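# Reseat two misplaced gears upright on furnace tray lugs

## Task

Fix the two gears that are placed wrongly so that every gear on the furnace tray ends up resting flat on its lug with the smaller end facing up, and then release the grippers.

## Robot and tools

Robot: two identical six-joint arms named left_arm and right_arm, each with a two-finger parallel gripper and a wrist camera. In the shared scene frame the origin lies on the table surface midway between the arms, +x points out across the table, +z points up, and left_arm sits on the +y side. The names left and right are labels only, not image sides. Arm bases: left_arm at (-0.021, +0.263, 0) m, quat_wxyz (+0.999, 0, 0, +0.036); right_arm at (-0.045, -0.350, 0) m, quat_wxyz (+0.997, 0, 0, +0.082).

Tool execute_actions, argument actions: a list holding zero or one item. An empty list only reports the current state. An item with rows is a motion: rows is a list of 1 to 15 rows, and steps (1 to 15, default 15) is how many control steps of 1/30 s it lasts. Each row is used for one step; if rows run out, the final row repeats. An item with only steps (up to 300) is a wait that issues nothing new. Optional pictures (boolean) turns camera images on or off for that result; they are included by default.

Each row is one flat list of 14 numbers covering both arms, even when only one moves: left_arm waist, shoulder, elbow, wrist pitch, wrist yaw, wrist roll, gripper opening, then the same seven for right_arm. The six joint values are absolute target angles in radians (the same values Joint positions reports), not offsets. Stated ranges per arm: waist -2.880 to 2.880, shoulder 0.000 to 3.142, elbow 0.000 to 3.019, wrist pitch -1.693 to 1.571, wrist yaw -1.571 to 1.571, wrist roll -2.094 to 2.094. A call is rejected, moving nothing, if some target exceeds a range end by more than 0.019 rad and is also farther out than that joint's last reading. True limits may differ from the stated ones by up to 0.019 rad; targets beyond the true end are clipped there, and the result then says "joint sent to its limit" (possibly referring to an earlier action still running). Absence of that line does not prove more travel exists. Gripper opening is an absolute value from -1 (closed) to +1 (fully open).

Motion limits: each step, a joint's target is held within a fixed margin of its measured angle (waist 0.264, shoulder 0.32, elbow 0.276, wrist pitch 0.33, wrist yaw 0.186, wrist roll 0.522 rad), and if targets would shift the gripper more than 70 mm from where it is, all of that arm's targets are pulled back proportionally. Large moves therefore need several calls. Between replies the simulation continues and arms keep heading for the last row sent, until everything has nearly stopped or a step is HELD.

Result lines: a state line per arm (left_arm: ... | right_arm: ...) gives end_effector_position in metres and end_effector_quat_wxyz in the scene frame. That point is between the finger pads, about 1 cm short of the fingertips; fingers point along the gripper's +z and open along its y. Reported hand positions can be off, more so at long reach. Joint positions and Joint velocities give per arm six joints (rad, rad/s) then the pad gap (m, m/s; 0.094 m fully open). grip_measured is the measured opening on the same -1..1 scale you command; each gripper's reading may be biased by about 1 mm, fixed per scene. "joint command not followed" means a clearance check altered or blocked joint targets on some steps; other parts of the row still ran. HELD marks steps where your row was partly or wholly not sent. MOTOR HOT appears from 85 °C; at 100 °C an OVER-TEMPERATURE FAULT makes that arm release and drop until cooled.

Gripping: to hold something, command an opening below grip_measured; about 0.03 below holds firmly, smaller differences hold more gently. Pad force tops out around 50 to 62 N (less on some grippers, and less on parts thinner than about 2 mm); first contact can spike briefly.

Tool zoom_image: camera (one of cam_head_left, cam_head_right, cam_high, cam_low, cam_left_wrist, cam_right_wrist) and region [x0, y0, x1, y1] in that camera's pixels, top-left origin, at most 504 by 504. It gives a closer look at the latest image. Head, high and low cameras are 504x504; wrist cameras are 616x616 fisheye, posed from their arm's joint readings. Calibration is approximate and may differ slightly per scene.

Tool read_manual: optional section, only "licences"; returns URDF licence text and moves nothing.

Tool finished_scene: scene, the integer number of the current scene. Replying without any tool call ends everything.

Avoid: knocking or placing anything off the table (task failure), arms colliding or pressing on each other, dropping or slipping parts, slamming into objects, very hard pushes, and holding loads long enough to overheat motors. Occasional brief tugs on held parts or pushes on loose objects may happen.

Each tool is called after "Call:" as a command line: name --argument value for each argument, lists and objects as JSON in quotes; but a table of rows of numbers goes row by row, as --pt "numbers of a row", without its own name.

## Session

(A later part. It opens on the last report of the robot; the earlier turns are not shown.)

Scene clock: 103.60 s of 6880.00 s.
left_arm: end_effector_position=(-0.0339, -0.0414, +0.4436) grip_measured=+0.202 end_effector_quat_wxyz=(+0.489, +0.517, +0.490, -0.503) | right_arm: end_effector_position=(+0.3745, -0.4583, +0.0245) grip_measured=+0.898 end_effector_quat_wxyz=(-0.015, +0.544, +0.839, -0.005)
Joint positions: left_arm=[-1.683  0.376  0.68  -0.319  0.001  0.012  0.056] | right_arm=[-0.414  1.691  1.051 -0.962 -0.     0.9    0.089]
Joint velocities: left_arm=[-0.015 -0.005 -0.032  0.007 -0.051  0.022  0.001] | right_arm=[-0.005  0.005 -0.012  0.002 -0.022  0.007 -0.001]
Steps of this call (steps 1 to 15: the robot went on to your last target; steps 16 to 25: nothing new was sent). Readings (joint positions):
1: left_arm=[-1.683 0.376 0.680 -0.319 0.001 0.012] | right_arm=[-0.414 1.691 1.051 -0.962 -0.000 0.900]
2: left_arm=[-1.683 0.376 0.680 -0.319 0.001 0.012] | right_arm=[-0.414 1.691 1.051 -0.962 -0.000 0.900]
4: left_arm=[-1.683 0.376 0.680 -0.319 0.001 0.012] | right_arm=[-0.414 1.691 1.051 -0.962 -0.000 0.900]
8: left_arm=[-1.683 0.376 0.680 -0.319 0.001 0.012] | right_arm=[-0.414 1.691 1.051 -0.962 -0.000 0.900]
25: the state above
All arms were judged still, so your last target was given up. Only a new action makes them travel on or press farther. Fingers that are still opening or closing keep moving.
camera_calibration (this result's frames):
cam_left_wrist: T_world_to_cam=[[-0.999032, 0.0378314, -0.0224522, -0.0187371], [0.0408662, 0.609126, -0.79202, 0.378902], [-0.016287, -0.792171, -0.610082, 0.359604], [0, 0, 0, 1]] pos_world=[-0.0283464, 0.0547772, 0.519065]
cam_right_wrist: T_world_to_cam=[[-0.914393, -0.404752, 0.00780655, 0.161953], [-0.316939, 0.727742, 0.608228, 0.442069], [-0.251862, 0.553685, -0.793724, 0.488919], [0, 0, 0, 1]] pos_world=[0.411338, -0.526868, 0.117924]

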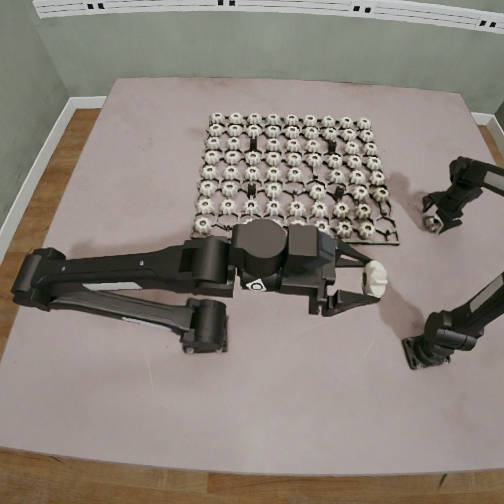

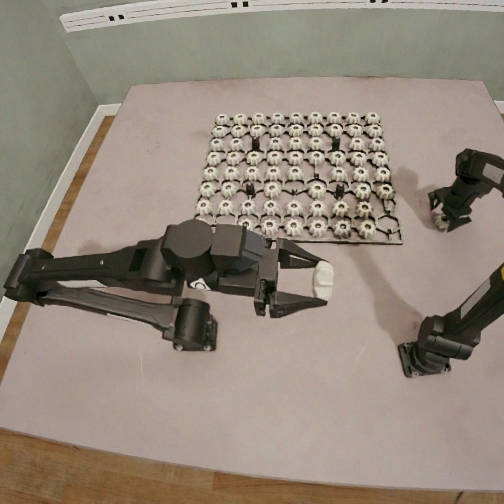

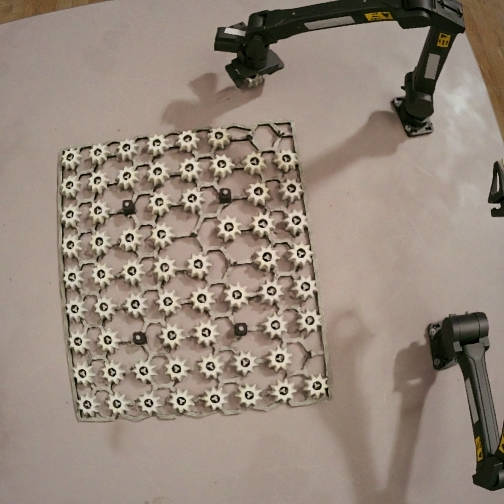

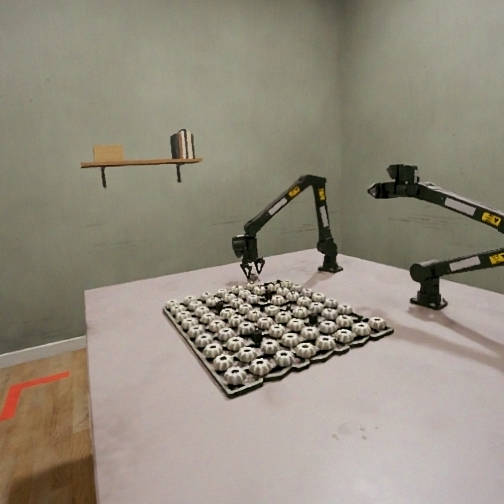

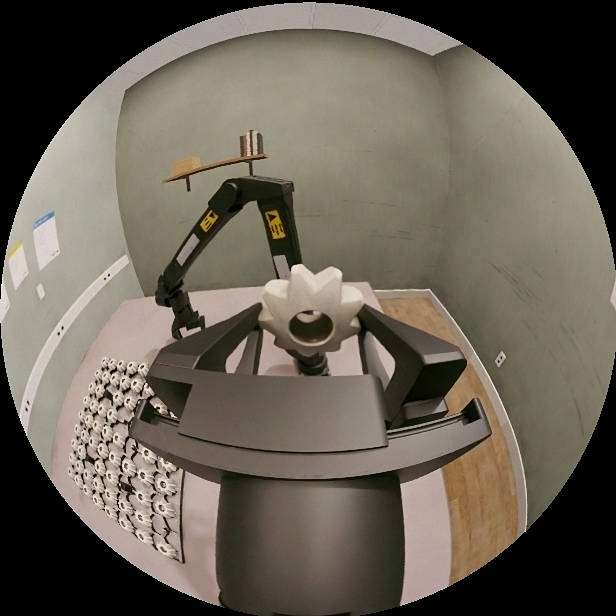

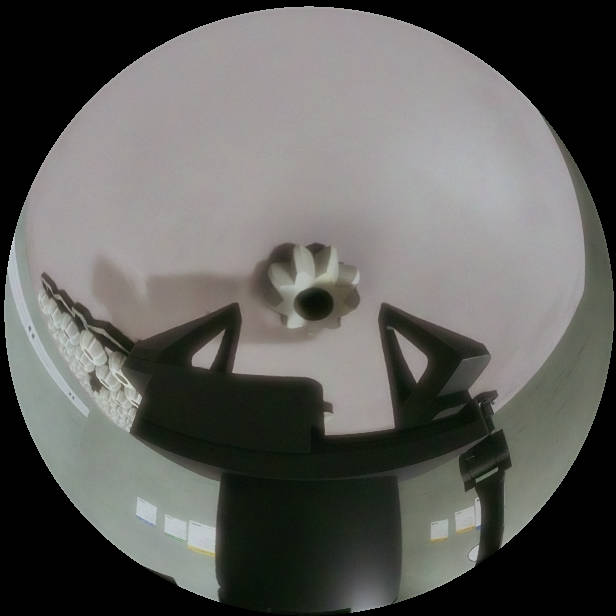

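Call:
execute_actions --actions '[{"rows":[[-1.68,0.36,0.70,-0.30,0,0,0.1,-0.432,1.69,1.02,-0.88,0,0.91,0.9]]}]' --pictures false

Call:
execute_actions --actions '[{"rows":[[-1.68,0.36,0.70,-0.30,0,0,0.1,-0.432,1.73,1.02,-0.868,0,0.91,0.9]]}]' --pictures false

Call:
execute_actions --actions '[{"steps":15}]'

Scene clock: 131.00 s of 6880.00 s.
left_arm: end_effector_position=(-0.0339, -0.0414, +0.4436) grip_measured=+0.202 end_effector_quat_wxyz=(+0.489, +0.517, +0.490, -0.503) | right_arm: end_effector_position=(+0.3731, -0.4634, +0.0139) grip_measured=+0.898 end_effector_quat_wxyz=(+0.001, +0.549, +0.836, +0.001)
Joint positions: left_arm=[-1.683  0.376  0.68  -0.319  0.001  0.012  0.056] | right_arm=[-0.427  1.691  1.016 -0.894 -0.     0.9    0.089]
Joint velocities: left_arm=[ 0.005 -0.015  0.017  0.002  0.051 -0.051  0.001] | right_arm=[ 0.005 -0.005  0.007 -0.007 -0.007 -0.022 -0.   ]
Steps of this call (steps 1 to 90: nothing new was sent; then 23.90 s passed at rest; steps 91 to 105: all 15 steps of this action). Readings (joint positions):
91: left_arm=[-1.683 0.376 0.680 -0.319 0.001 0.012] | right_arm=[-0.415 1.691 1.047 -0.949 -0.000 0.900]
92: left_arm=[-1.683 0.376 0.680 -0.319 0.001 0.012] | right_arm=[-0.416 1.691 1.040 -0.926 -0.000 0.900]
94: left_arm=[-1.683 0.376 0.680 -0.319 0.001 0.012] | right_arm=[-0.420 1.691 1.026 -0.903 -0.000 0.900]
98: left_arm=[-1.683 0.376 0.680 -0.319 0.001 0.012] | right_arm=[-0.426 1.691 1.016 -0.897 -0.000 0.900]
105: the state above

Scene clock: 131.50 s of 6880.00 s.
left_arm: end_effector_position=(-0.0339, -0.0414, +0.4436) grip_measured=+0.202 end_effector_quat_wxyz=(+0.489, +0.517, +0.490, -0.503) | right_arm: end_effector_position=(+0.3741, -0.4637, +0.0063) grip_measured=+0.898 end_effector_quat_wxyz=(-0.002, +0.550, +0.835, -0.001)
Joint positions: left_arm=[-1.683  0.376  0.68  -0.319  0.001  0.012  0.056] | right_arm=[-0.427  1.71   1.017 -0.881  0.     0.901  0.089]
Joint velocities: left_arm=[-0.015 -0.015  0.017 -0.022  0.007  0.022 -0.001] | right_arm=[-0.005 -0.005 -0.022 -0.002  0.007  0.007  0.   ]
Steps of this call (steps 1 to 15: all 15 steps of this action). Readings (joint positions):
1: left_arm=[-1.683 0.376 0.680 -0.319 0.001 0.012] | right_arm=[-0.427 1.693 1.016 -0.892 -0.000 0.900]
2: left_arm=[-1.683 0.376 0.680 -0.319 0.001 0.012] | right_arm=[-0.427 1.696 1.016 -0.888 -0.000 0.900]
4: left_arm=[-1.683 0.376 0.680 -0.319 0.001 0.012] | right_arm=[-0.427 1.707 1.016 -0.883 -0.000 0.900]
8: left_arm=[-1.683 0.376 0.680 -0.319 0.001 0.012] | right_arm=[-0.427 1.710 1.017 -0.881 0.000 0.901]
15: the state above

Scene clock: 132.00 s of 6880.00 s.
left_arm: end_effector_position=(-0.0339, -0.0414, +0.4436) grip_measured=+0.202 end_effector_quat_wxyz=(+0.489, +0.517, +0.490, -0.503) | right_arm: end_effector_position=(+0.3741, -0.4637, +0.0063) grip_measured=+0.898 end_effector_quat_wxyz=(-0.002, +0.550, +0.835, -0.001)
Joint positions: left_arm=[-1.683  0.376  0.68  -0.319  0.001  0.012  0.056] | right_arm=[-0.427  1.71   1.017 -0.881  0.     0.901  0.089]
Joint velocities: left_arm=[-0.015 -0.015 -0.012 -0.012 -0.022 -0.081  0.001] | right_arm=[ 0.005  0.005  0.012  0.002  0.037 -0.051  0.001]
Steps of this call (steps 1 to 15: the robot went on to your last target). Readings (joint positions):
1: left_arm=[-1.683 0.376 0.680 -0.319 0.001 0.012] | right_arm=[-0.427 1.710 1.017 -0.881 0.000 0.901]
2: left_arm=[-1.683 0.376 0.680 -0.319 0.001 0.012] | right_arm=[-0.427 1.710 1.017 -0.881 0.000 0.901]
4: left_arm=[-1.683 0.376 0.680 -0.319 0.001 0.012] | right_arm=[-0.427 1.710 1.017 -0.881 0.000 0.901]
8: left_arm=[-1.683 0.376 0.680 -0.319 0.001 0.012] | right_arm=[-0.427 1.710 1.017 -0.881 0.000 0.901]
15: the state above
All arms were judged still, so your last target was given up. Only a new action makes them travel on or press farther. Fingers that are still opening or closing keep moving.
camera_calibration (this result's frames):
cam_left_wrist: T_world_to_cam=[[-0.999032, 0.0378314, -0.0224522, -0.0187371], [0.0408662, 0.609126, -0.79202, 0.378902], [-0.016287, -0.792171, -0.610082, 0.359604], [0, 0, 0, 1]] pos_world=[-0.0283464, 0.0547772, 0.519065]
cam_right_wrist: T_world_to_cam=[[-0.919483, -0.392887, -0.0138218, 0.167099], [-0.323581, 0.736382, 0.594169, 0.463554], [-0.223264, 0.550801, -0.804221, 0.465447], [0, 0, 0, 1]] pos_world=[0.40756, -0.532071, 0.101202]

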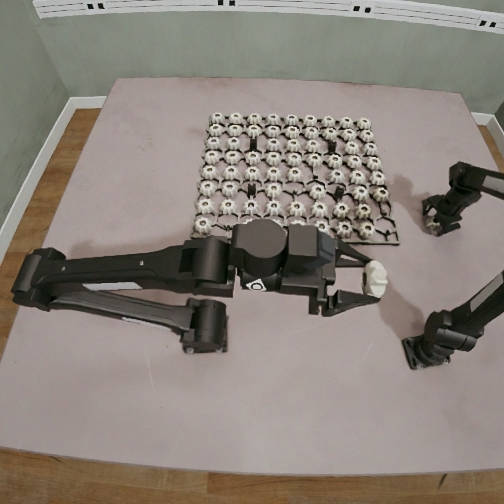

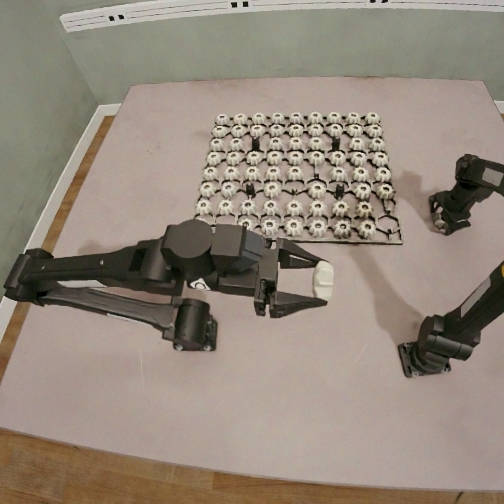

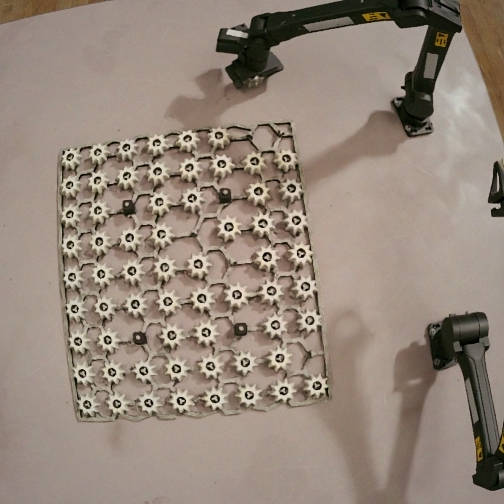

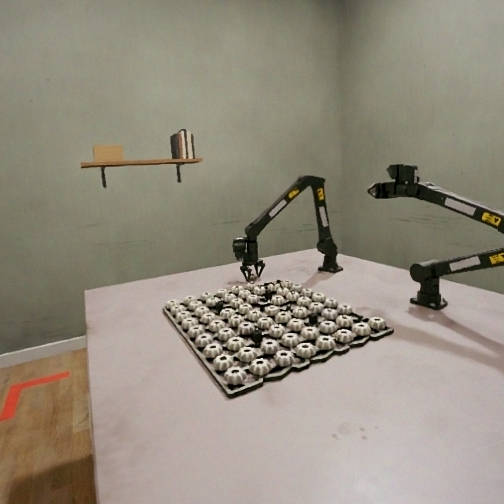

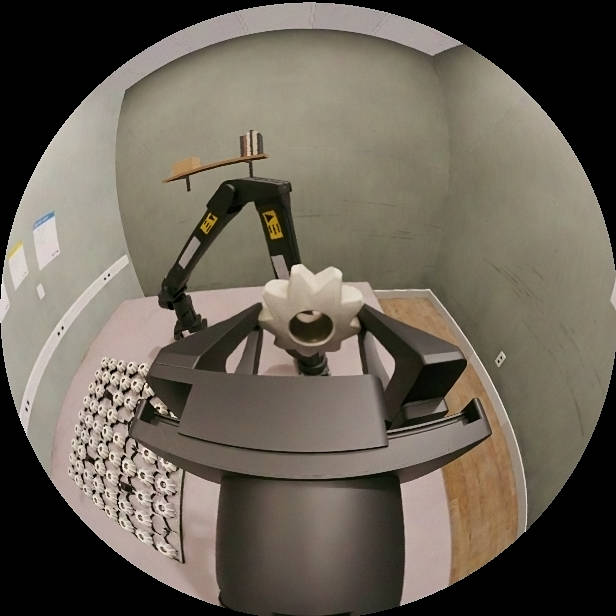

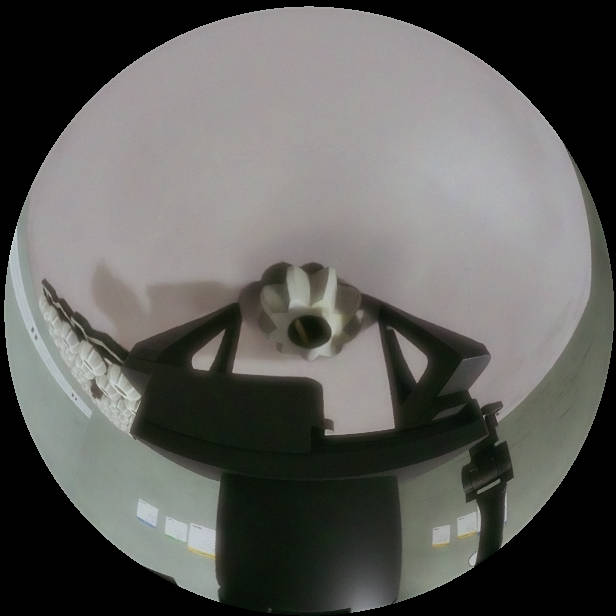

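Call:
execute_actions --actions '[{"rows":[[-1.68,0.36,0.70,-0.30,0,0,0.1,-0.432,1.71,1.02,-0.868,0,0.91,0.1]]}]' --pictures false

Call:
execute_actions --actions '[{"rows":[[-1.68,0.36,0.70,-0.30,0,0,0.1,-0.432,1.69,1.02,-0.89,0,0.91,0.1],[-1.68,0.36,0.70,-0.30,0,0,0.1,-0.432,1.68,1.02,-0.90,0,0.91,0.1],[-1.68,0.36,0.70,-0.30,0,0,0.1,-0.432,1.67,1.02,-0.91,0,0.91,0.1],[-1.68,0.36,0.70,-0.30,0,0,0.1,-0.432,1.66,1.02,-0.92,0,0.91,0.1],[-1.68,0.36,0.70,-0.30,0,0,0.1,-0.432,1.65,1.02,-0.93,0,0.91,0.1],[-1.68,0.36,0.70,-0.30,0,0,0.1,-0.432,1.64,1.02,-0.94,0,0.91,0.1],[-1.68,0.36,0.70,-0.30,0,0,0.1,-0.432,1.63,1.02,-0.95,0,0.91,0.1],[-1.68,0.36,0.70,-0.30,0,0,0.1,-0.432,1.62,1.02,-0.96,0,0.91,0.1],[-1.68,0.36,0.70,-0.30,0,0,0.1,-0.432,1.61,1.02,-0.97,0,0.91,0.1],[-1.68,0.36,0.70,-0.30,0,0,0.1,-0.432,1.60,1.02,-0.99,0,0.91,0.1]]}]' --pictures false

Call:
execute_actions --actions '[{"rows":[[-1.68,0.36,0.70,-0.30,0,0,0.1,-0.432,1.575,1.24,-1.195,0,0.86,0.1]]}]' --pictures false

Call:
execute_actions --actions '[{"rows":[[-1.68,0.36,0.70,-0.30,0,0,0.1,-0.04,1.575,1.24,-1.195,0,0.86,0.1]]}]' --pictures false

Call:
execute_actions --actions '[{"steps":45}]'

Scene clock: 158.73 s of 6880.00 s.
left_arm: end_effector_position=(-0.0339, -0.0414, +0.4436) grip_measured=+0.202 end_effector_quat_wxyz=(+0.489, +0.517, +0.490, -0.503) | right_arm: end_effector_position=(+0.3744, -0.4649, +0.0067) grip_measured=+0.218 end_effector_quat_wxyz=(+0.000, +0.551, +0.835, -0.001)
Joint positions: left_arm=[-1.683  0.376  0.68  -0.319  0.001  0.012  0.056] | right_arm=[-0.428  1.709  1.017 -0.88   0.002  0.901  0.057]
Joint velocities: left_arm=[-0.005  0.005 -0.012  0.002 -0.022 -0.022 -0.001] | right_arm=[-0.015 -0.015 -0.012  0.027 -0.022  0.066 -0.002]
Steps of this call (steps 1 to 90: nothing new was sent; then 23.23 s passed at rest; steps 91 to 105: all 15 steps of this action). Readings (joint positions):
91: left_arm=[-1.683 0.376 0.680 -0.319 0.001 0.012] | right_arm=[-0.427 1.709 1.017 -0.881 0.003 0.901]
92: left_arm=[-1.683 0.376 0.680 -0.319 0.001 0.012] | right_arm=[-0.428 1.709 1.017 -0.881 0.003 0.901]
94: left_arm=[-1.683 0.376 0.680 -0.319 0.001 0.012] | right_arm=[-0.428 1.709 1.017 -0.880 0.002 0.901]
98: left_arm=[-1.683 0.376 0.680 -0.319 0.001 0.012] | right_arm=[-0.428 1.709 1.017 -0.880 0.002 0.901]
105: the state above

Scene clock: 159.23 s of 6880.00 s.
left_arm: end_effector_position=(-0.0339, -0.0414, +0.4436) grip_measured=+0.202 end_effector_quat_wxyz=(+0.489, +0.517, +0.490, -0.503) | right_arm: end_effector_position=(+0.3549, -0.4595, +0.0381) grip_measured=+0.218 end_effector_quat_wxyz=(-0.012, +0.550, +0.835, -0.005)
Joint positions: left_arm=[-1.683  0.376  0.68  -0.319  0.001  0.012  0.056] | right_arm=[-0.428  1.623  1.006 -0.978  0.002  0.901  0.057]
Joint velocities: left_arm=[-0.005 -0.005  0.012  0.002 -0.051  0.037  0.   ] | right_arm=[-0.005 -0.142  0.007 -0.017  0.037 -0.066  0.   ]
Steps of this call (steps 1 to 15: all 15 steps of this action). Readings (joint positions):
1: left_arm=[-1.683 0.376 0.680 -0.319 0.001 0.012] | right_arm=[-0.428 1.709 1.017 -0.880 0.002 0.901]
2: left_arm=[-1.683 0.376 0.680 -0.319 0.001 0.012] | right_arm=[-0.428 1.708 1.017 -0.881 0.002 0.901]
4: left_arm=[-1.683 0.376 0.680 -0.319 0.001 0.012] | right_arm=[-0.428 1.706 1.017 -0.891 0.002 0.901]
8: left_arm=[-1.683 0.376 0.680 -0.319 0.001 0.012] | right_arm=[-0.428 1.687 1.009 -0.929 0.002 0.901]
15: the state above

Scene clock: 159.73 s of 6880.00 s.
left_arm: end_effector_position=(-0.0339, -0.0414, +0.4436) grip_measured=+0.202 end_effector_quat_wxyz=(+0.489, +0.517, +0.490, -0.503) | right_arm: end_effector_position=(+0.3859, -0.4679, +0.1122) grip_measured=+0.218 end_effector_quat_wxyz=(-0.006, +0.539, +0.842, -0.003)
Joint positions: left_arm=[-1.683  0.376  0.68  -0.319  0.001  0.012  0.056] | right_arm=[-0.428  1.595  1.193 -1.183  0.002  0.874  0.057]
Joint velocities: left_arm=[ 0.005  0.005 -0.017  0.007 -0.007  0.022  0.001] | right_arm=[-0.005 -0.005  0.002  0.007 -0.037 -0.081  0.   ]
Steps of this call (steps 1 to 15: all 15 steps of this action). Readings (joint positions):
1: left_arm=[-1.683 0.376 0.680 -0.319 0.001 0.012] | right_arm=[-0.428 1.621 1.016 -1.002 0.002 0.899]
2: left_arm=[-1.683 0.376 0.680 -0.319 0.001 0.012] | right_arm=[-0.428 1.622 1.035 -1.048 0.002 0.897]
4: left_arm=[-1.683 0.376 0.680 -0.319 0.001 0.012] | right_arm=[-0.428 1.622 1.079 -1.115 0.002 0.892]
8: left_arm=[-1.683 0.376 0.680 -0.319 0.001 0.012] | right_arm=[-0.428 1.619 1.164 -1.171 0.002 0.882]
15: the state above

Scene clock: 160.23 s of 6880.00 s.
left_arm: end_effector_position=(-0.0339, -0.0414, +0.4436) grip_measured=+0.202 end_effector_quat_wxyz=(+0.489, +0.517, +0.490, -0.503) | right_arm: end_effector_position=(+0.3941, -0.2685, +0.1117) grip_measured=+0.218 end_effector_quat_wxyz=(-0.009, +0.338, +0.941, -0.000)
Joint positions: left_arm=[-1.683  0.376  0.68  -0.319  0.001  0.012  0.056] | right_arm=[ 0.018  1.596  1.193 -1.183 -0.009  0.87   0.057]
Joint velocities: left_arm=[-0.005 -0.005 -0.007  0.002 -0.007  0.007  0.   ] | right_arm=[-0.161 -0.015 -0.007  0.002 -0.007 -0.007 -0.001]
Steps of this call (steps 1 to 15: all 15 steps of this action). Readings (joint positions):
1: left_arm=[-1.683 0.376 0.680 -0.319 0.001 0.012] | right_arm=[-0.419 1.595 1.193 -1.183 0.006 0.874]
2: left_arm=[-1.683 0.376 0.680 -0.319 0.001 0.012] | right_arm=[-0.404 1.595 1.193 -1.183 0.011 0.874]
4: left_arm=[-1.683 0.376 0.680 -0.319 0.001 0.012] | right_arm=[-0.341 1.595 1.193 -1.183 0.012 0.874]
8: left_arm=[-1.683 0.376 0.680 -0.319 0.001 0.012] | right_arm=[-0.161 1.596 1.193 -1.183 0.007 0.874]
15: the state above

Scene clock: 161.73 s of 6880.00 s.
left_arm: end_effector_position=(-0.0339, -0.0414, +0.4436) grip_measured=+0.202 end_effector_quat_wxyz=(+0.489, +0.517, +0.490, -0.503) | right_arm: end_effector_position=(+0.3987, -0.2986, +0.1117) grip_measured=+0.218 end_effector_quat_wxyz=(-0.007, +0.368, +0.930, -0.004)
Joint positions: left_arm=[-1.683  0.376  0.68  -0.319  0.001  0.012  0.056] | right_arm=[-0.047  1.596  1.193 -1.183  0.     0.87   0.057]
Joint velocities: left_arm=[ 0.015 -0.005 -0.002  0.022 -0.066 -0.051 -0.   ] | right_arm=[-0.005  0.005 -0.022 -0.012 -0.051  0.037  0.001]
Steps of this call (steps 1 to 30: the robot went on to your last target; steps 31 to 45: nothing new was sent). Readings (joint positions):
1: left_arm=[-1.683 0.376 0.680 -0.319 0.001 0.012] | right_arm=[0.011 1.596 1.193 -1.183 -0.008 0.870]
2: left_arm=[-1.683 0.376 0.680 -0.319 0.001 0.012] | right_arm=[0.000 1.596 1.193 -1.183 -0.006 0.870]
4: left_arm=[-1.683 0.376 0.680 -0.319 0.001 0.012] | right_arm=[-0.023 1.596 1.193 -1.183 -0.003 0.870]
8: left_arm=[-1.683 0.376 0.680 -0.319 0.001 0.012] | right_arm=[-0.049 1.596 1.193 -1.183 0.000 0.870]
45: the state above
All arms were judged still, so your last target was given up. Only a new action makes them travel on or press farther. Fingers that are still opening or closing keep moving.
camera_calibration (this result's frames):
cam_left_wrist: T_world_to_cam=[[-0.999032, 0.0378314, -0.0224522, -0.0187371], [0.0408662, 0.609126, -0.79202, 0.378902], [-0.016287, -0.792171, -0.610082, 0.359604], [0, 0, 0, 1]] pos_world=[-0.0283464, 0.0547772, 0.519065]
cam_right_wrist: T_world_to_cam=[[-0.686437, -0.727172, -0.00511779, 0.0622664], [-0.583748, 0.546823, 0.600185, 0.333713], [-0.433639, 0.414977, -0.799845, 0.507622], [0, 0, 0, 1]] pos_world=[0.457671, -0.347855, 0.206048]

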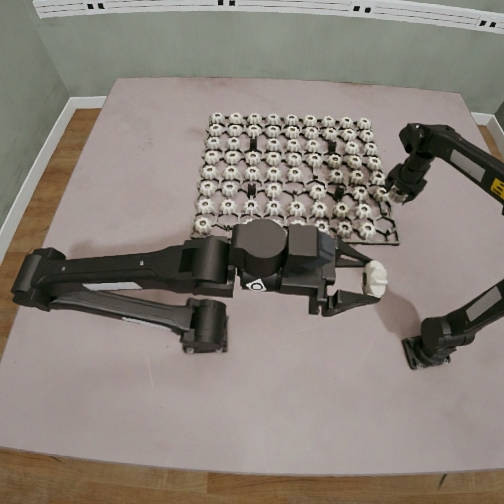

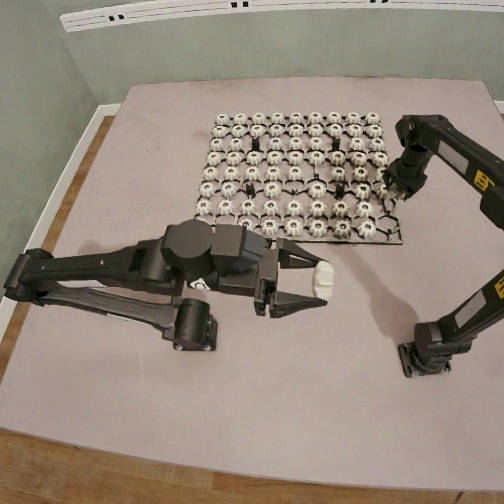

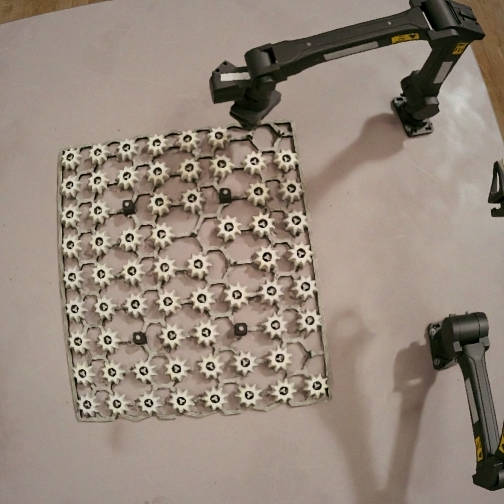

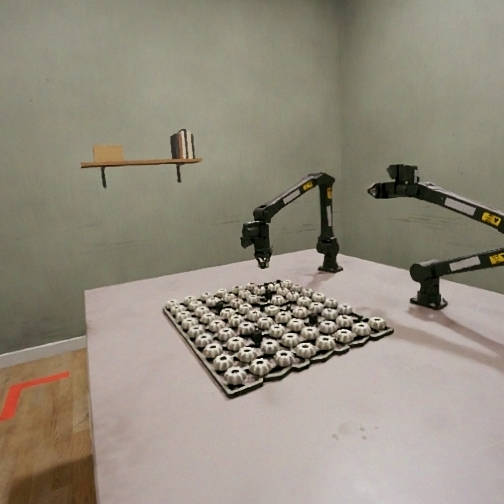

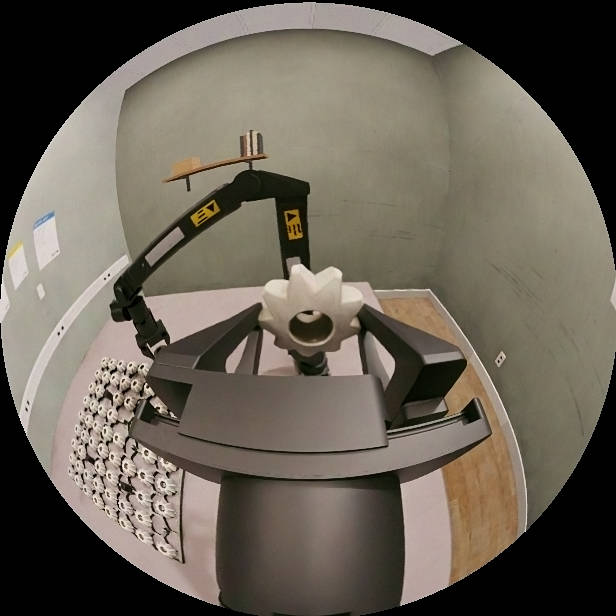

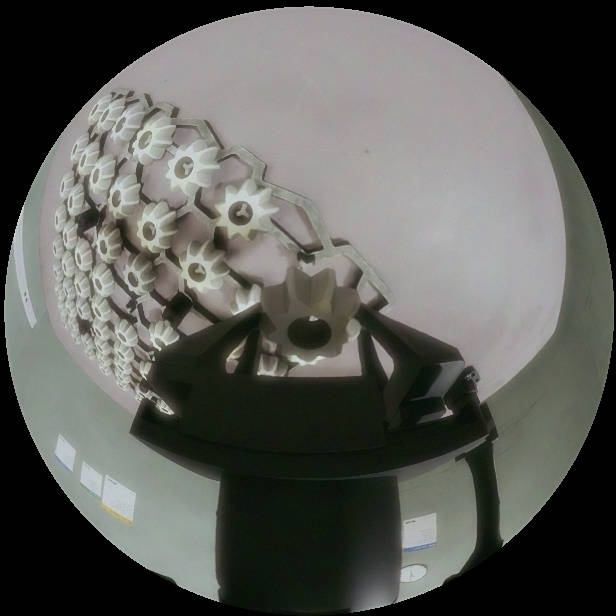

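Call:
execute_actions --actions '[{"rows":[[-1.68,0.36,0.70,-0.30,0,0,0.1,-0.028,1.601,1.184,-1.162,0,0.86,0.1],[-1.68,0.36,0.70,-0.30,0,0,0.1,-0.028,1.607,1.174,-1.142,0,0.86,0.1],[-1.68,0.36,0.70,-0.30,0,0,0.1,-0.028,1.613,1.165,-1.121,0,0.86,0.1],[-1.68,0.36,0.70,-0.30,0,0,0.1,-0.028,1.619,1.155,-1.10,0,0.86,0.1],[-1.68,0.36,0.70,-0.30,0,0,0.1,-0.028,1.625,1.146,-1.08,0,0.86,0.1],[-1.68,0.36,0.70,-0.30,0,0,0.1,-0.028,1.631,1.136,-1.059,0,0.86,0.1],[-1.68,0.36,0.70,-0.30,0,0,0.1,-0.028,1.637,1.127,-1.039,0,0.86,0.1],[-1.68,0.36,0.70,-0.30,0,0,0.1,-0.028,1.643,1.117,-1.018,0,0.86,0.1],[-1.68,0.36,0.70,-0.30,0,0,0.1,-0.028,1.649,1.108,-0.998,0,0.86,0.1],[-1.68,0.36,0.70,-0.30,0,0,0.1,-0.028,1.655,1.098,-0.977,0,0.86,0.1]]}]' --pictures false

Call:
execute_actions --actions '[{"steps":30}]' --pictures false

Scene clock: 189.73 s of 6880.00 s.
left_arm: end_effector_position=(-0.0339, -0.0414, +0.4436) grip_measured=+0.202 end_effector_quat_wxyz=(+0.489, +0.517, +0.490, -0.503) | right_arm: end_effector_position=(+0.3928, -0.2921, +0.0399) grip_measured=+0.218 end_effector_quat_wxyz=(-0.008, +0.361, +0.933, -0.003)
Joint positions: left_arm=[-1.683  0.376  0.68  -0.319  0.001  0.012  0.056] | right_arm=[-0.031  1.678  1.083 -0.993 -0.003  0.87   0.057]
Joint velocities: left_arm=[-0.015 -0.005  0.007  0.012  0.066  0.007  0.   ] | right_arm=[-0.005 -0.005 -0.012  0.105 -0.037 -0.007 -0.   ]
Steps of this call (steps 1 to 90: nothing new was sent; then 24.50 s passed at rest; steps 91 to 105: all 15 steps of this action). Readings (joint positions):
91: left_arm=[-1.683 0.376 0.680 -0.319 0.001 0.012] | right_arm=[-0.046 1.596 1.191 -1.181 0.000 0.870]
92: left_arm=[-1.683 0.376 0.680 -0.319 0.001 0.012] | right_arm=[-0.045 1.596 1.186 -1.174 0.000 0.870]
94: left_arm=[-1.683 0.376 0.680 -0.319 0.001 0.012] | right_arm=[-0.041 1.599 1.169 -1.147 0.000 0.870]
98: left_arm=[-1.683 0.376 0.680 -0.319 0.001 0.012] | right_arm=[-0.033 1.626 1.127 -1.072 0.000 0.870]
105: the state above

Scene clock: 190.73 s of 6880.00 s.
left_arm: end_effector_position=(-0.0339, -0.0414, +0.4436) grip_measured=+0.202 end_effector_quat_wxyz=(+0.489, +0.517, +0.490, -0.503) | right_arm: end_effector_position=(+0.3939, -0.2919, +0.0400) grip_measured=+0.218 end_effector_quat_wxyz=(-0.006, +0.361, +0.933, -0.002)
Joint positions: left_arm=[-1.683  0.376  0.68  -0.319  0.001  0.012  0.056] | right_arm=[-0.031  1.678  1.083 -0.989 -0.003  0.87   0.057]
Joint velocities: left_arm=[ 0.005 -0.005 -0.002 -0.017 -0.125 -0.051  0.   ] | right_arm=[ 0.005  0.005  0.002  0.007 -0.081 -0.007  0.   ]
Steps of this call (steps 1 to 15: the robot went on to your last target; steps 16 to 30: nothing new was sent). Readings (joint positions):
1: left_arm=[-1.683 0.376 0.680 -0.319 0.001 0.012] | right_arm=[-0.031 1.678 1.083 -0.991 -0.003 0.870]
2: left_arm=[-1.683 0.376 0.680 -0.319 0.001 0.012] | right_arm=[-0.031 1.678 1.083 -0.989 -0.003 0.870]
4: left_arm=[-1.683 0.376 0.680 -0.319 0.001 0.012] | right_arm=[-0.031 1.678 1.083 -0.989 -0.003 0.870]
8: left_arm=[-1.683 0.376 0.680 -0.319 0.001 0.012] | right_arm=[-0.031 1.678 1.083 -0.989 -0.003 0.870]
30: the state above
All arms were judged still, so your last target was given up. Only a new action makes them travel on or press farther. Fingers that are still opening or closing keep moving.

Correct wrist pitch forward, then lower.

Call:
execute_actions --actions '[{"rows":[[-1.68,0.36,0.70,-0.30,0,0,0.1,-0.028,1.67,1.098,-0.962,0,0.86,0.1],[-1.68,0.36,0.70,-0.30,0,0,0.1,-0.028,1.67,1.098,-0.962,0,0.86,0.1],[-1.68,0.36,0.70,-0.30,0,0,0.1,-0.028,1.67,1.098,-0.962,0,0.86,0.1],[-1.68,0.36,0.70,-0.30,0,0,0.1,-0.028,1.67,1.098,-0.962,0,0.86,0.1],[-1.68,0.36,0.70,-0.30,0,0,0.1,-0.028,1.67,1.098,-0.962,0,0.86,0.1],[-1.68,0.36,0.70,-0.30,0,0,0.1,-0.028,1.69,1.098,-0.957,0,0.86,0.1],[-1.68,0.36,0.70,-0.30,0,0,0.1,-0.028,1.705,1.098,-0.952,0,0.86,0.1],[-1.68,0.36,0.70,-0.30,0,0,0.1,-0.028,1.72,1.098,-0.948,0,0.86,0.1]]}]' --pictures false

Call:
execute_actions --actions '[{"steps":30}]'

Scene clock: 203.60 s of 6880.00 s.
left_arm: end_effector_position=(-0.0339, -0.0414, +0.4436) grip_measured=+0.202 end_effector_quat_wxyz=(+0.489, +0.517, +0.490, -0.503) | right_arm: end_effector_position=(+0.3970, -0.2923, +0.0214) grip_measured=+0.218 end_effector_quat_wxyz=(-0.012, +0.361, +0.933, -0.007)
Joint positions: left_arm=[-1.683  0.376  0.68  -0.319  0.001  0.012  0.056] | right_arm=[-0.032  1.722  1.083 -0.96   0.001  0.87   0.057]
Joint velocities: left_arm=[-0.015 -0.005 -0.002  0.002  0.051 -0.007  0.   ] | right_arm=[-0.015  0.005  0.012 -0.012 -0.022  0.066  0.   ]
Steps of this call (steps 1 to 90: nothing new was sent; then 9.37 s passed at rest; steps 91 to 105: all 15 steps of this action). Readings (joint positions):
91: left_arm=[-1.683 0.376 0.680 -0.319 0.001 0.012] | right_arm=[-0.031 1.678 1.083 -0.987 -0.003 0.870]
92: left_arm=[-1.683 0.376 0.680 -0.319 0.001 0.012] | right_arm=[-0.031 1.678 1.083 -0.984 -0.003 0.870]
94: left_arm=[-1.683 0.376 0.680 -0.319 0.001 0.012] | right_arm=[-0.031 1.678 1.083 -0.978 -0.003 0.870]
98: left_arm=[-1.683 0.376 0.680 -0.319 0.001 0.012] | right_arm=[-0.031 1.687 1.083 -0.969 -0.003 0.870]
105: the state above

Scene clock: 204.60 s of 6880.00 s.
left_arm: end_effector_position=(-0.0339, -0.0414, +0.4436) grip_measured=+0.202 end_effector_quat_wxyz=(+0.489, +0.517, +0.490, -0.503) | right_arm: end_effector_position=(+0.3970, -0.2923, +0.0214) grip_measured=+0.218 end_effector_quat_wxyz=(-0.012, +0.361, +0.933, -0.007)
Joint positions: left_arm=[-1.683  0.376  0.68  -0.319  0.001  0.012  0.056] | right_arm=[-0.032  1.722  1.083 -0.96   0.001  0.87   0.057]
Joint velocities: left_arm=[ 0.024 -0.005 -0.017 -0.002 -0.037 -0.037  0.   ] | right_arm=[-0.005 -0.015  0.002  0.007  0.037  0.007 -0.   ]
Steps of this call (steps 1 to 15: the robot went on to your last target; steps 16 to 30: nothing new was sent). Readings (joint positions):
1: left_arm=[-1.683 0.376 0.680 -0.319 0.001 0.012] | right_arm=[-0.032 1.722 1.083 -0.960 0.001 0.870]
2: left_arm=[-1.683 0.376 0.680 -0.319 0.001 0.012] | right_arm=[-0.032 1.722 1.083 -0.960 0.001 0.870]
4: left_arm=[-1.683 0.376 0.680 -0.319 0.001 0.012] | right_arm=[-0.032 1.722 1.083 -0.960 0.001 0.870]
8: left_arm=[-1.683 0.376 0.680 -0.319 0.001 0.012] | right_arm=[-0.032 1.722 1.083 -0.960 0.001 0.870]
30: the state above
All arms were judged still, so your last target was given up. Only a new action makes them travel on or press farther. Fingers that are still opening or closing keep moving.
camera_calibration (this result's frames):
cam_left_wrist: T_world_to_cam=[[-0.999032, 0.0378314, -0.0224522, -0.0187371], [0.0408662, 0.609126, -0.79202, 0.378902], [-0.016287, -0.792171, -0.610082, 0.359604], [0, 0, 0, 1]] pos_world=[-0.0283464, 0.0547772, 0.519065]
cam_right_wrist: T_world_to_cam=[[-0.675253, -0.737572, 0.00442971, 0.0575888], [-0.585023, 0.539232, 0.605786, 0.381623], [-0.4492, 0.406468, -0.795615, 0.435634], [0, 0, 0, 1]] pos_world=[0.457832, -0.340379, 0.11516]

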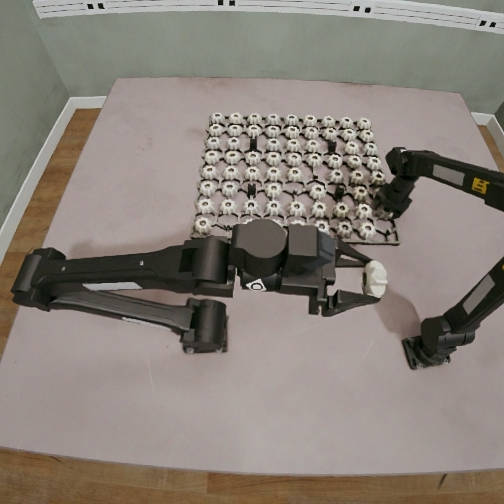

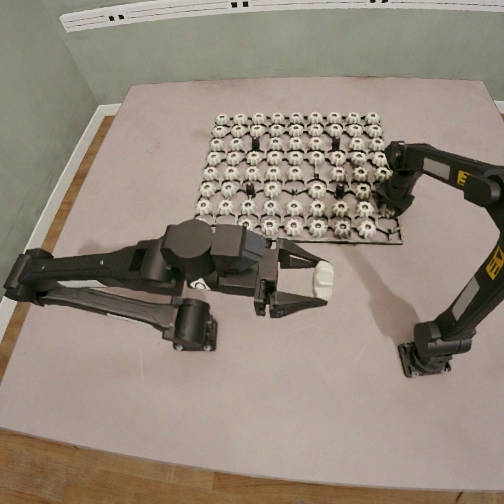

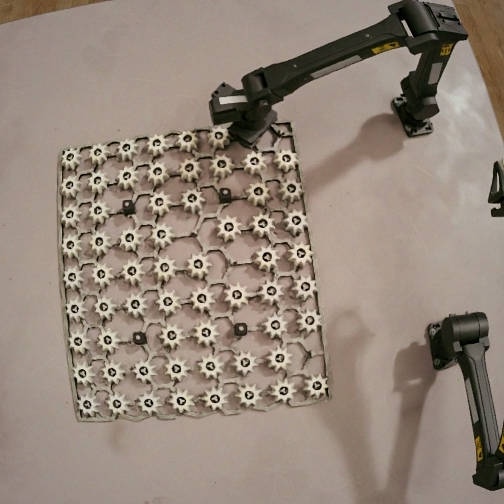

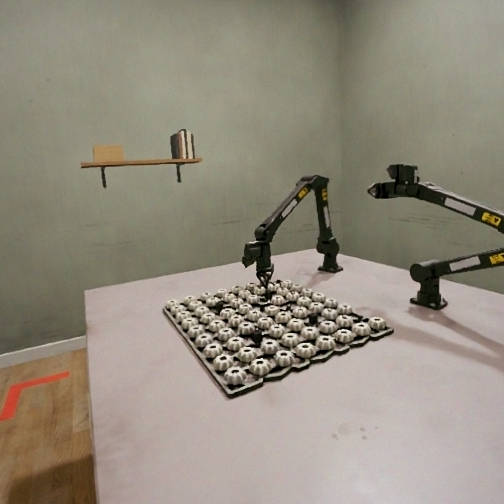

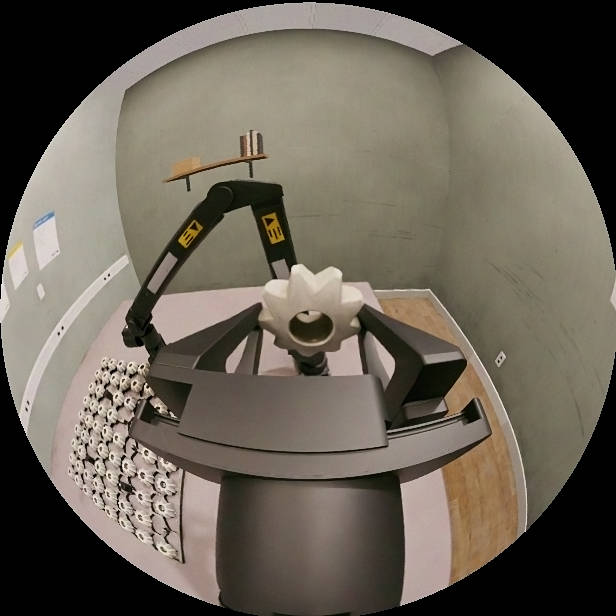

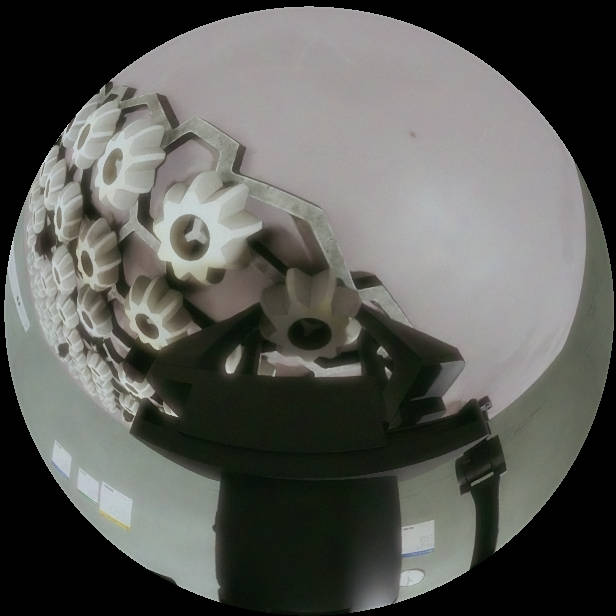

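Call:
execute_actions --actions '[{"rows":[[-1.68,0.36,0.70,-0.30,0,0,0.1,-0.028,1.72,1.098,-0.948,0,0.86,0.45]],"steps":10}]' --pictures false

Call:
execute_actions --actions '[{"rows":[[-1.68,0.36,0.70,-0.30,0,0,0.1,-0.028,1.69,1.098,-0.97,0,0.86,0.45],[-1.68,0.36,0.70,-0.30,0,0,0.1,-0.028,1.67,1.098,-0.98,0,0.86,0.45],[-1.68,0.36,0.70,-0.30,0,0,0.1,-0.028,1.65,1.098,-0.99,0,0.86,0.45],[-1.68,0.36,0.70,-0.30,0,0,0.1,-0.028,1.63,1.098,-1.0,0,0.86,0.45],[-1.68,0.36,0.70,-0.30,0,0,0.1,-0.028,1.61,1.098,-1.01,0,0.86,0.45],[-1.68,0.36,0.70,-0.30,0,0,0.1,-0.028,1.59,1.098,-1.02,0,0.86,0.45],[-1.68,0.36,0.70,-0.30,0,0,0.1,-0.028,1.56,1.098,-1.04,0,0.86,0.45]]}]' --pictures false

Call:
execute_actions --actions '[{"rows":[[-1.68,0.36,0.70,-0.30,0,0,0.1,-0.028,0.135,0.65,-0.47,0,1.571,0.8]]}]' --pictures false

Call:
execute_actions --actions '[{"steps":45}]' --pictures false

Call:
execute_actions --actions '[{"rows":[[-1.68,0.36,0.70,-0.30,0,0,0.1,1.378,0.135,0.65,-0.47,0,1.571,0.8]]}]' --pictures false

Call:
execute_actions --actions '[{"steps":50}]'

Scene clock: 233.23 s of 6880.00 s.
left_arm: end_effector_position=(-0.0339, -0.0414, +0.4436) grip_measured=+0.202 end_effector_quat_wxyz=(+0.489, +0.517, +0.490, -0.503) | right_arm: end_effector_position=(+0.3970, -0.2923, +0.0214) grip_measured=+0.448 end_effector_quat_wxyz=(-0.012, +0.361, +0.933, -0.007)
Joint positions: left_arm=[-1.683  0.376  0.68  -0.319  0.001  0.012  0.056] | right_arm=[-0.032  1.722  1.083 -0.96   0.001  0.87   0.068]
Joint velocities: left_arm=[-0.015  0.005  0.002 -0.002 -0.051  0.022  0.002] | right_arm=[-0.005 -0.034 -0.002  0.002  0.022  0.037  0.   ]
Steps of this call (steps 1 to 90: nothing new was sent; then 25.30 s passed at rest; steps 91 to 100: all 10 steps of this action). Readings (joint positions):
91: left_arm=[-1.683 0.376 0.680 -0.319 0.001 0.012] | right_arm=[-0.032 1.722 1.083 -0.960 0.001 0.870]
92: left_arm=[-1.683 0.376 0.680 -0.319 0.001 0.012] | right_arm=[-0.032 1.722 1.083 -0.960 0.001 0.870]
94: left_arm=[-1.683 0.376 0.680 -0.319 0.001 0.012] | right_arm=[-0.032 1.722 1.083 -0.960 0.001 0.870]
98: left_arm=[-1.683 0.376 0.680 -0.319 0.001 0.012] | right_arm=[-0.032 1.722 1.083 -0.960 0.001 0.870]
100: the state above

Scene clock: 233.73 s of 6880.00 s.
left_arm: end_effector_position=(-0.0339, -0.0414, +0.4436) grip_measured=+0.202 end_effector_quat_wxyz=(+0.489, +0.517, +0.490, -0.503) | right_arm: end_effector_position=(+0.3932, -0.2928, +0.0989) grip_measured=+0.448 end_effector_quat_wxyz=(+0.039, +0.360, +0.932, +0.021)
Joint positions: left_arm=[-1.683  0.376  0.68  -0.319  0.001  0.012  0.056] | right_arm=[-0.032  1.537  1.083 -1.028  0.001  0.87   0.068]
Joint velocities: left_arm=[-0.005 -0.015 -0.002 -0.002 -0.007 -0.037 -0.   ] | right_arm=[-0.015 -0.005  0.002 -0.002 -0.022  0.037  0.   ]
Steps of this call (steps 1 to 15: all 15 steps of this action). Readings (joint positions):
1: left_arm=[-1.683 0.376 0.680 -0.319 0.001 0.012] | right_arm=[-0.032 1.722 1.083 -0.960 0.001 0.870]
2: left_arm=[-1.683 0.376 0.680 -0.319 0.001 0.012] | right_arm=[-0.032 1.720 1.083 -0.961 0.001 0.870]
4: left_arm=[-1.683 0.376 0.680 -0.319 0.001 0.012] | right_arm=[-0.032 1.707 1.083 -0.973 0.001 0.870]
8: left_arm=[-1.683 0.376 0.680 -0.319 0.001 0.012] | right_arm=[-0.032 1.635 1.083 -1.013 0.001 0.870]
15: the state above

Scene clock: 234.23 s of 6880.00 s.
left_arm: end_effector_position=(-0.0339, -0.0414, +0.4436) grip_measured=+0.202 end_effector_quat_wxyz=(+0.489, +0.517, +0.490, -0.503) | right_arm: end_effector_position=(+0.2793, -0.3077, +0.3211) grip_measured=+0.798 end_effector_quat_wxyz=(+0.387, +0.516, +0.652, +0.398)
Joint positions: left_arm=[-1.683  0.376  0.68  -0.319  0.001  0.012  0.056] | right_arm=[-0.031  0.495  0.614 -0.512  0.001  1.47   0.084]
Joint velocities: left_arm=[ 0.005 -0.005 -0.017  0.002 -0.022 -0.007  0.001] | right_arm=[-0.005 -1.929 -0.002  0.076 -0.022  0.256 -0.   ]
Steps of this call (steps 1 to 15: all 15 steps of this action). Readings (joint positions):
1: left_arm=[-1.683 0.376 0.680 -0.319 0.001 0.012] | right_arm=[-0.032 1.516 1.048 -0.961 0.001 0.944]
2: left_arm=[-1.683 0.376 0.680 -0.319 0.001 0.012] | right_arm=[-0.031 1.463 0.966 -0.838 0.001 1.041]
4: left_arm=[-1.683 0.376 0.680 -0.319 0.001 0.012] | right_arm=[-0.031 1.293 0.768 -0.637 0.001 1.222]
8: left_arm=[-1.683 0.376 0.680 -0.319 0.001 0.012] | right_arm=[-0.031 0.955 0.613 -0.565 0.001 1.373]
15: the state above

Scene clock: 235.73 s of 6880.00 s.
left_arm: end_effector_position=(-0.0339, -0.0414, +0.4436) grip_measured=+0.202 end_effector_quat_wxyz=(+0.489, +0.517, +0.490, -0.503) | right_arm: end_effector_position=(+0.1917, -0.3194, +0.4316) grip_measured=+0.798 end_effector_quat_wxyz=(+0.471, +0.461, +0.532, +0.531)
Joint positions: left_arm=[-1.683  0.376  0.68  -0.319  0.001  0.012  0.056] | right_arm=[-0.031  0.137  0.628 -0.482  0.001  1.559  0.084]
Joint velocities: left_arm=[-0.005 -0.024 -0.002 -0.002 -0.022 -0.007 -0.001] | right_arm=[-0.015  0.005 -0.007  0.002 -0.037  0.022 -0.001]
Steps of this call (steps 1 to 45: the robot went on to your last target). Readings (joint positions):
1: left_arm=[-1.683 0.376 0.680 -0.319 0.001 0.012] | right_arm=[-0.031 0.430 0.614 -0.509 0.001 1.479]
2: left_arm=[-1.683 0.376 0.680 -0.319 0.001 0.012] | right_arm=[-0.031 0.364 0.614 -0.507 0.001 1.487]
4: left_arm=[-1.683 0.376 0.680 -0.319 0.001 0.012] | right_arm=[-0.031 0.236 0.614 -0.500 0.001 1.507]
8: left_arm=[-1.683 0.376 0.680 -0.319 0.001 0.012] | right_arm=[-0.031 0.080 0.623 -0.485 0.001 1.537]
45: the state above
All arms were judged still, so your last target was given up. Only a new action makes them travel on or press farther. Fingers that are still opening or closing keep moving.

Scene clock: 236.23 s of 6880.00 s.
left_arm: end_effector_position=(-0.0339, -0.0414, +0.4436) grip_measured=+0.202 end_effector_quat_wxyz=(+0.489, +0.517, +0.490, -0.503) | right_arm: end_effector_position=(-0.0195, -0.1127, +0.4316) grip_measured=+0.798 end_effector_quat_wxyz=(+0.042, +0.033, +0.703, +0.709)
Joint positions: left_arm=[-1.683  0.376  0.68  -0.319  0.001  0.012  0.056] | right_arm=[ 1.301  0.137  0.628 -0.482 -0.001  1.559  0.084]
Joint velocities: left_arm=[ 0.005  0.005 -0.002 -0.002 -0.037  0.066  0.001] | right_arm=[ 2.369 -0.005  0.002  0.017 -0.037  0.066  0.   ]
Steps of this call (steps 1 to 15: all 15 steps of this action). Readings (joint positions):
1: left_arm=[-1.683 0.376 0.680 -0.319 0.001 0.012] | right_arm=[-0.010 0.137 0.628 -0.482 0.006 1.559]
2: left_arm=[-1.683 0.376 0.680 -0.319 0.001 0.012] | right_arm=[0.055 0.137 0.628 -0.482 0.007 1.559]
4: left_arm=[-1.683 0.376 0.680 -0.319 0.001 0.012] | right_arm=[0.234 0.137 0.628 -0.482 0.004 1.559]
8: left_arm=[-1.683 0.376 0.680 -0.319 0.001 0.012] | right_arm=[0.624 0.137 0.628 -0.482 0.001 1.559]
15: the state above

Scene clock: 237.90 s of 6880.00 s.
left_arm: end_effector_position=(-0.0339, -0.0414, +0.4436) grip_measured=+0.202 end_effector_quat_wxyz=(+0.489, +0.517, +0.490, -0.503) | right_arm: end_effector_position=(-0.0391, -0.1114, +0.4316) grip_measured=+0.798 end_effector_quat_wxyz=(+0.013, +0.004, +0.704, +0.710)
Joint positions: left_arm=[-1.683  0.376  0.68  -0.319  0.001  0.012  0.056] | right_arm=[ 1.382  0.137  0.628 -0.482 -0.002  1.559  0.084]
Joint velocities: left_arm=[-0.024 -0.005  0.012 -0.017  0.007 -0.007  0.001] | right_arm=[ 0.005 -0.005  0.007 -0.002  0.022 -0.051 -0.   ]
Steps of this call (steps 1 to 30: the robot went on to your last target; steps 31 to 50: nothing new was sent). Readings (joint positions):
1: left_arm=[-1.683 0.376 0.680 -0.319 0.001 0.012] | right_arm=[1.366 0.137 0.628 -0.482 -0.003 1.559]
2: left_arm=[-1.683 0.376 0.680 -0.319 0.001 0.012] | right_arm=[1.402 0.137 0.628 -0.482 -0.003 1.559]
4: left_arm=[-1.683 0.376 0.680 -0.319 0.001 0.012] | right_arm=[1.411 0.137 0.628 -0.482 -0.003 1.559]
8: left_arm=[-1.683 0.376 0.680 -0.319 0.001 0.012] | right_arm=[1.384 0.137 0.628 -0.482 -0.002 1.559]
50: the state above
All arms were judged still, so your last target was given up. Only a new action makes them travel on or press farther. Fingers that are still opening or closing keep moving.
camera_calibration (this result's frames):
cam_left_wrist: T_world_to_cam=[[-0.999032, 0.0378314, -0.0224522, -0.0187371], [0.0408662, 0.609126, -0.79202, 0.378902], [-0.016287, -0.792171, -0.610082, 0.359604], [0, 0, 0, 1]] pos_world=[-0.0283464, 0.0547772, 0.519065]
cam_right_wrist: T_world_to_cam=[[0.00963372, 0.0252238, -0.999635, 0.439787], [-0.819017, -0.573334, -0.02236, -0.0814714], [-0.573689, 0.818934, 0.0151354, 0.183688], [0, 0, 0, 1]] pos_world=[0.0344166, -0.208232, 0.435024]

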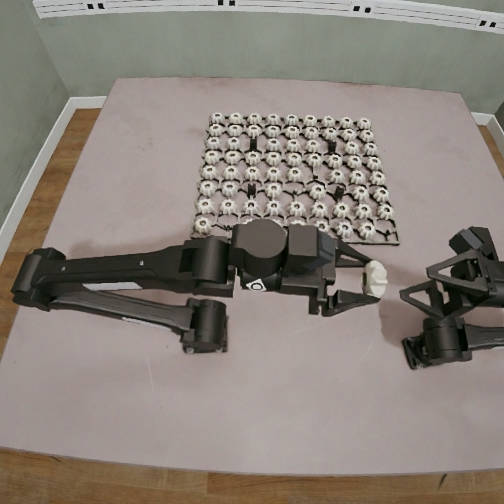

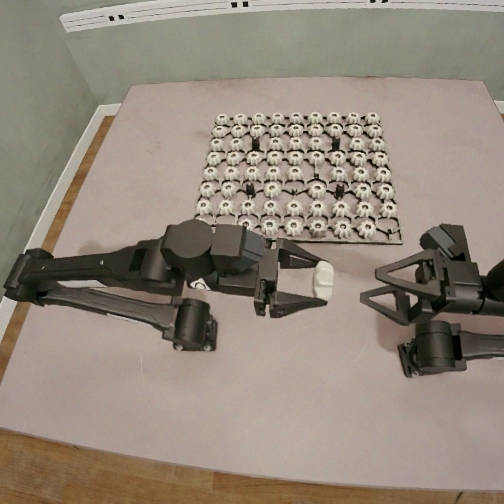

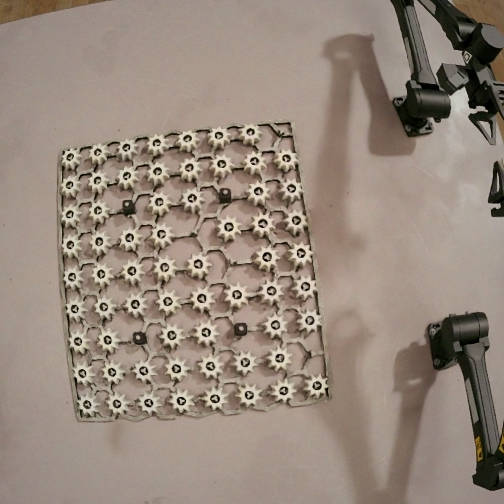

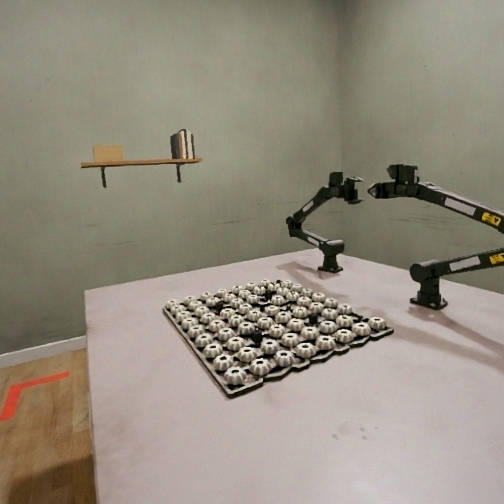

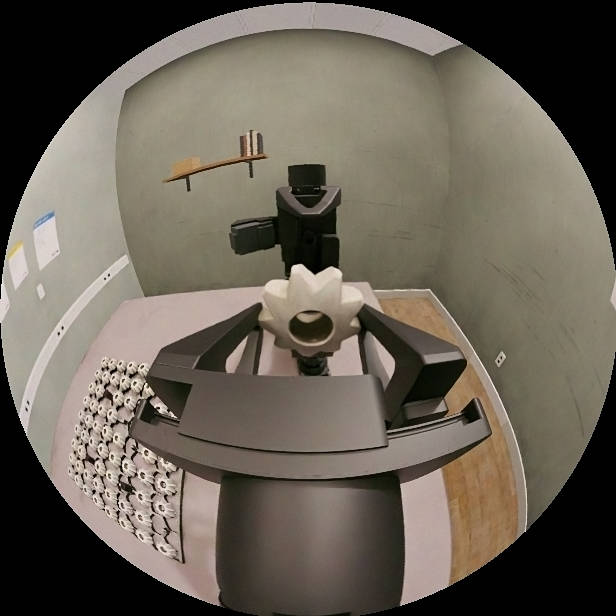

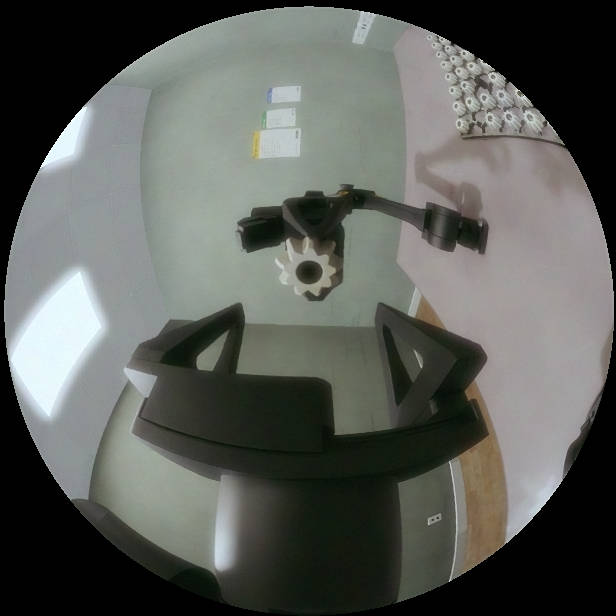

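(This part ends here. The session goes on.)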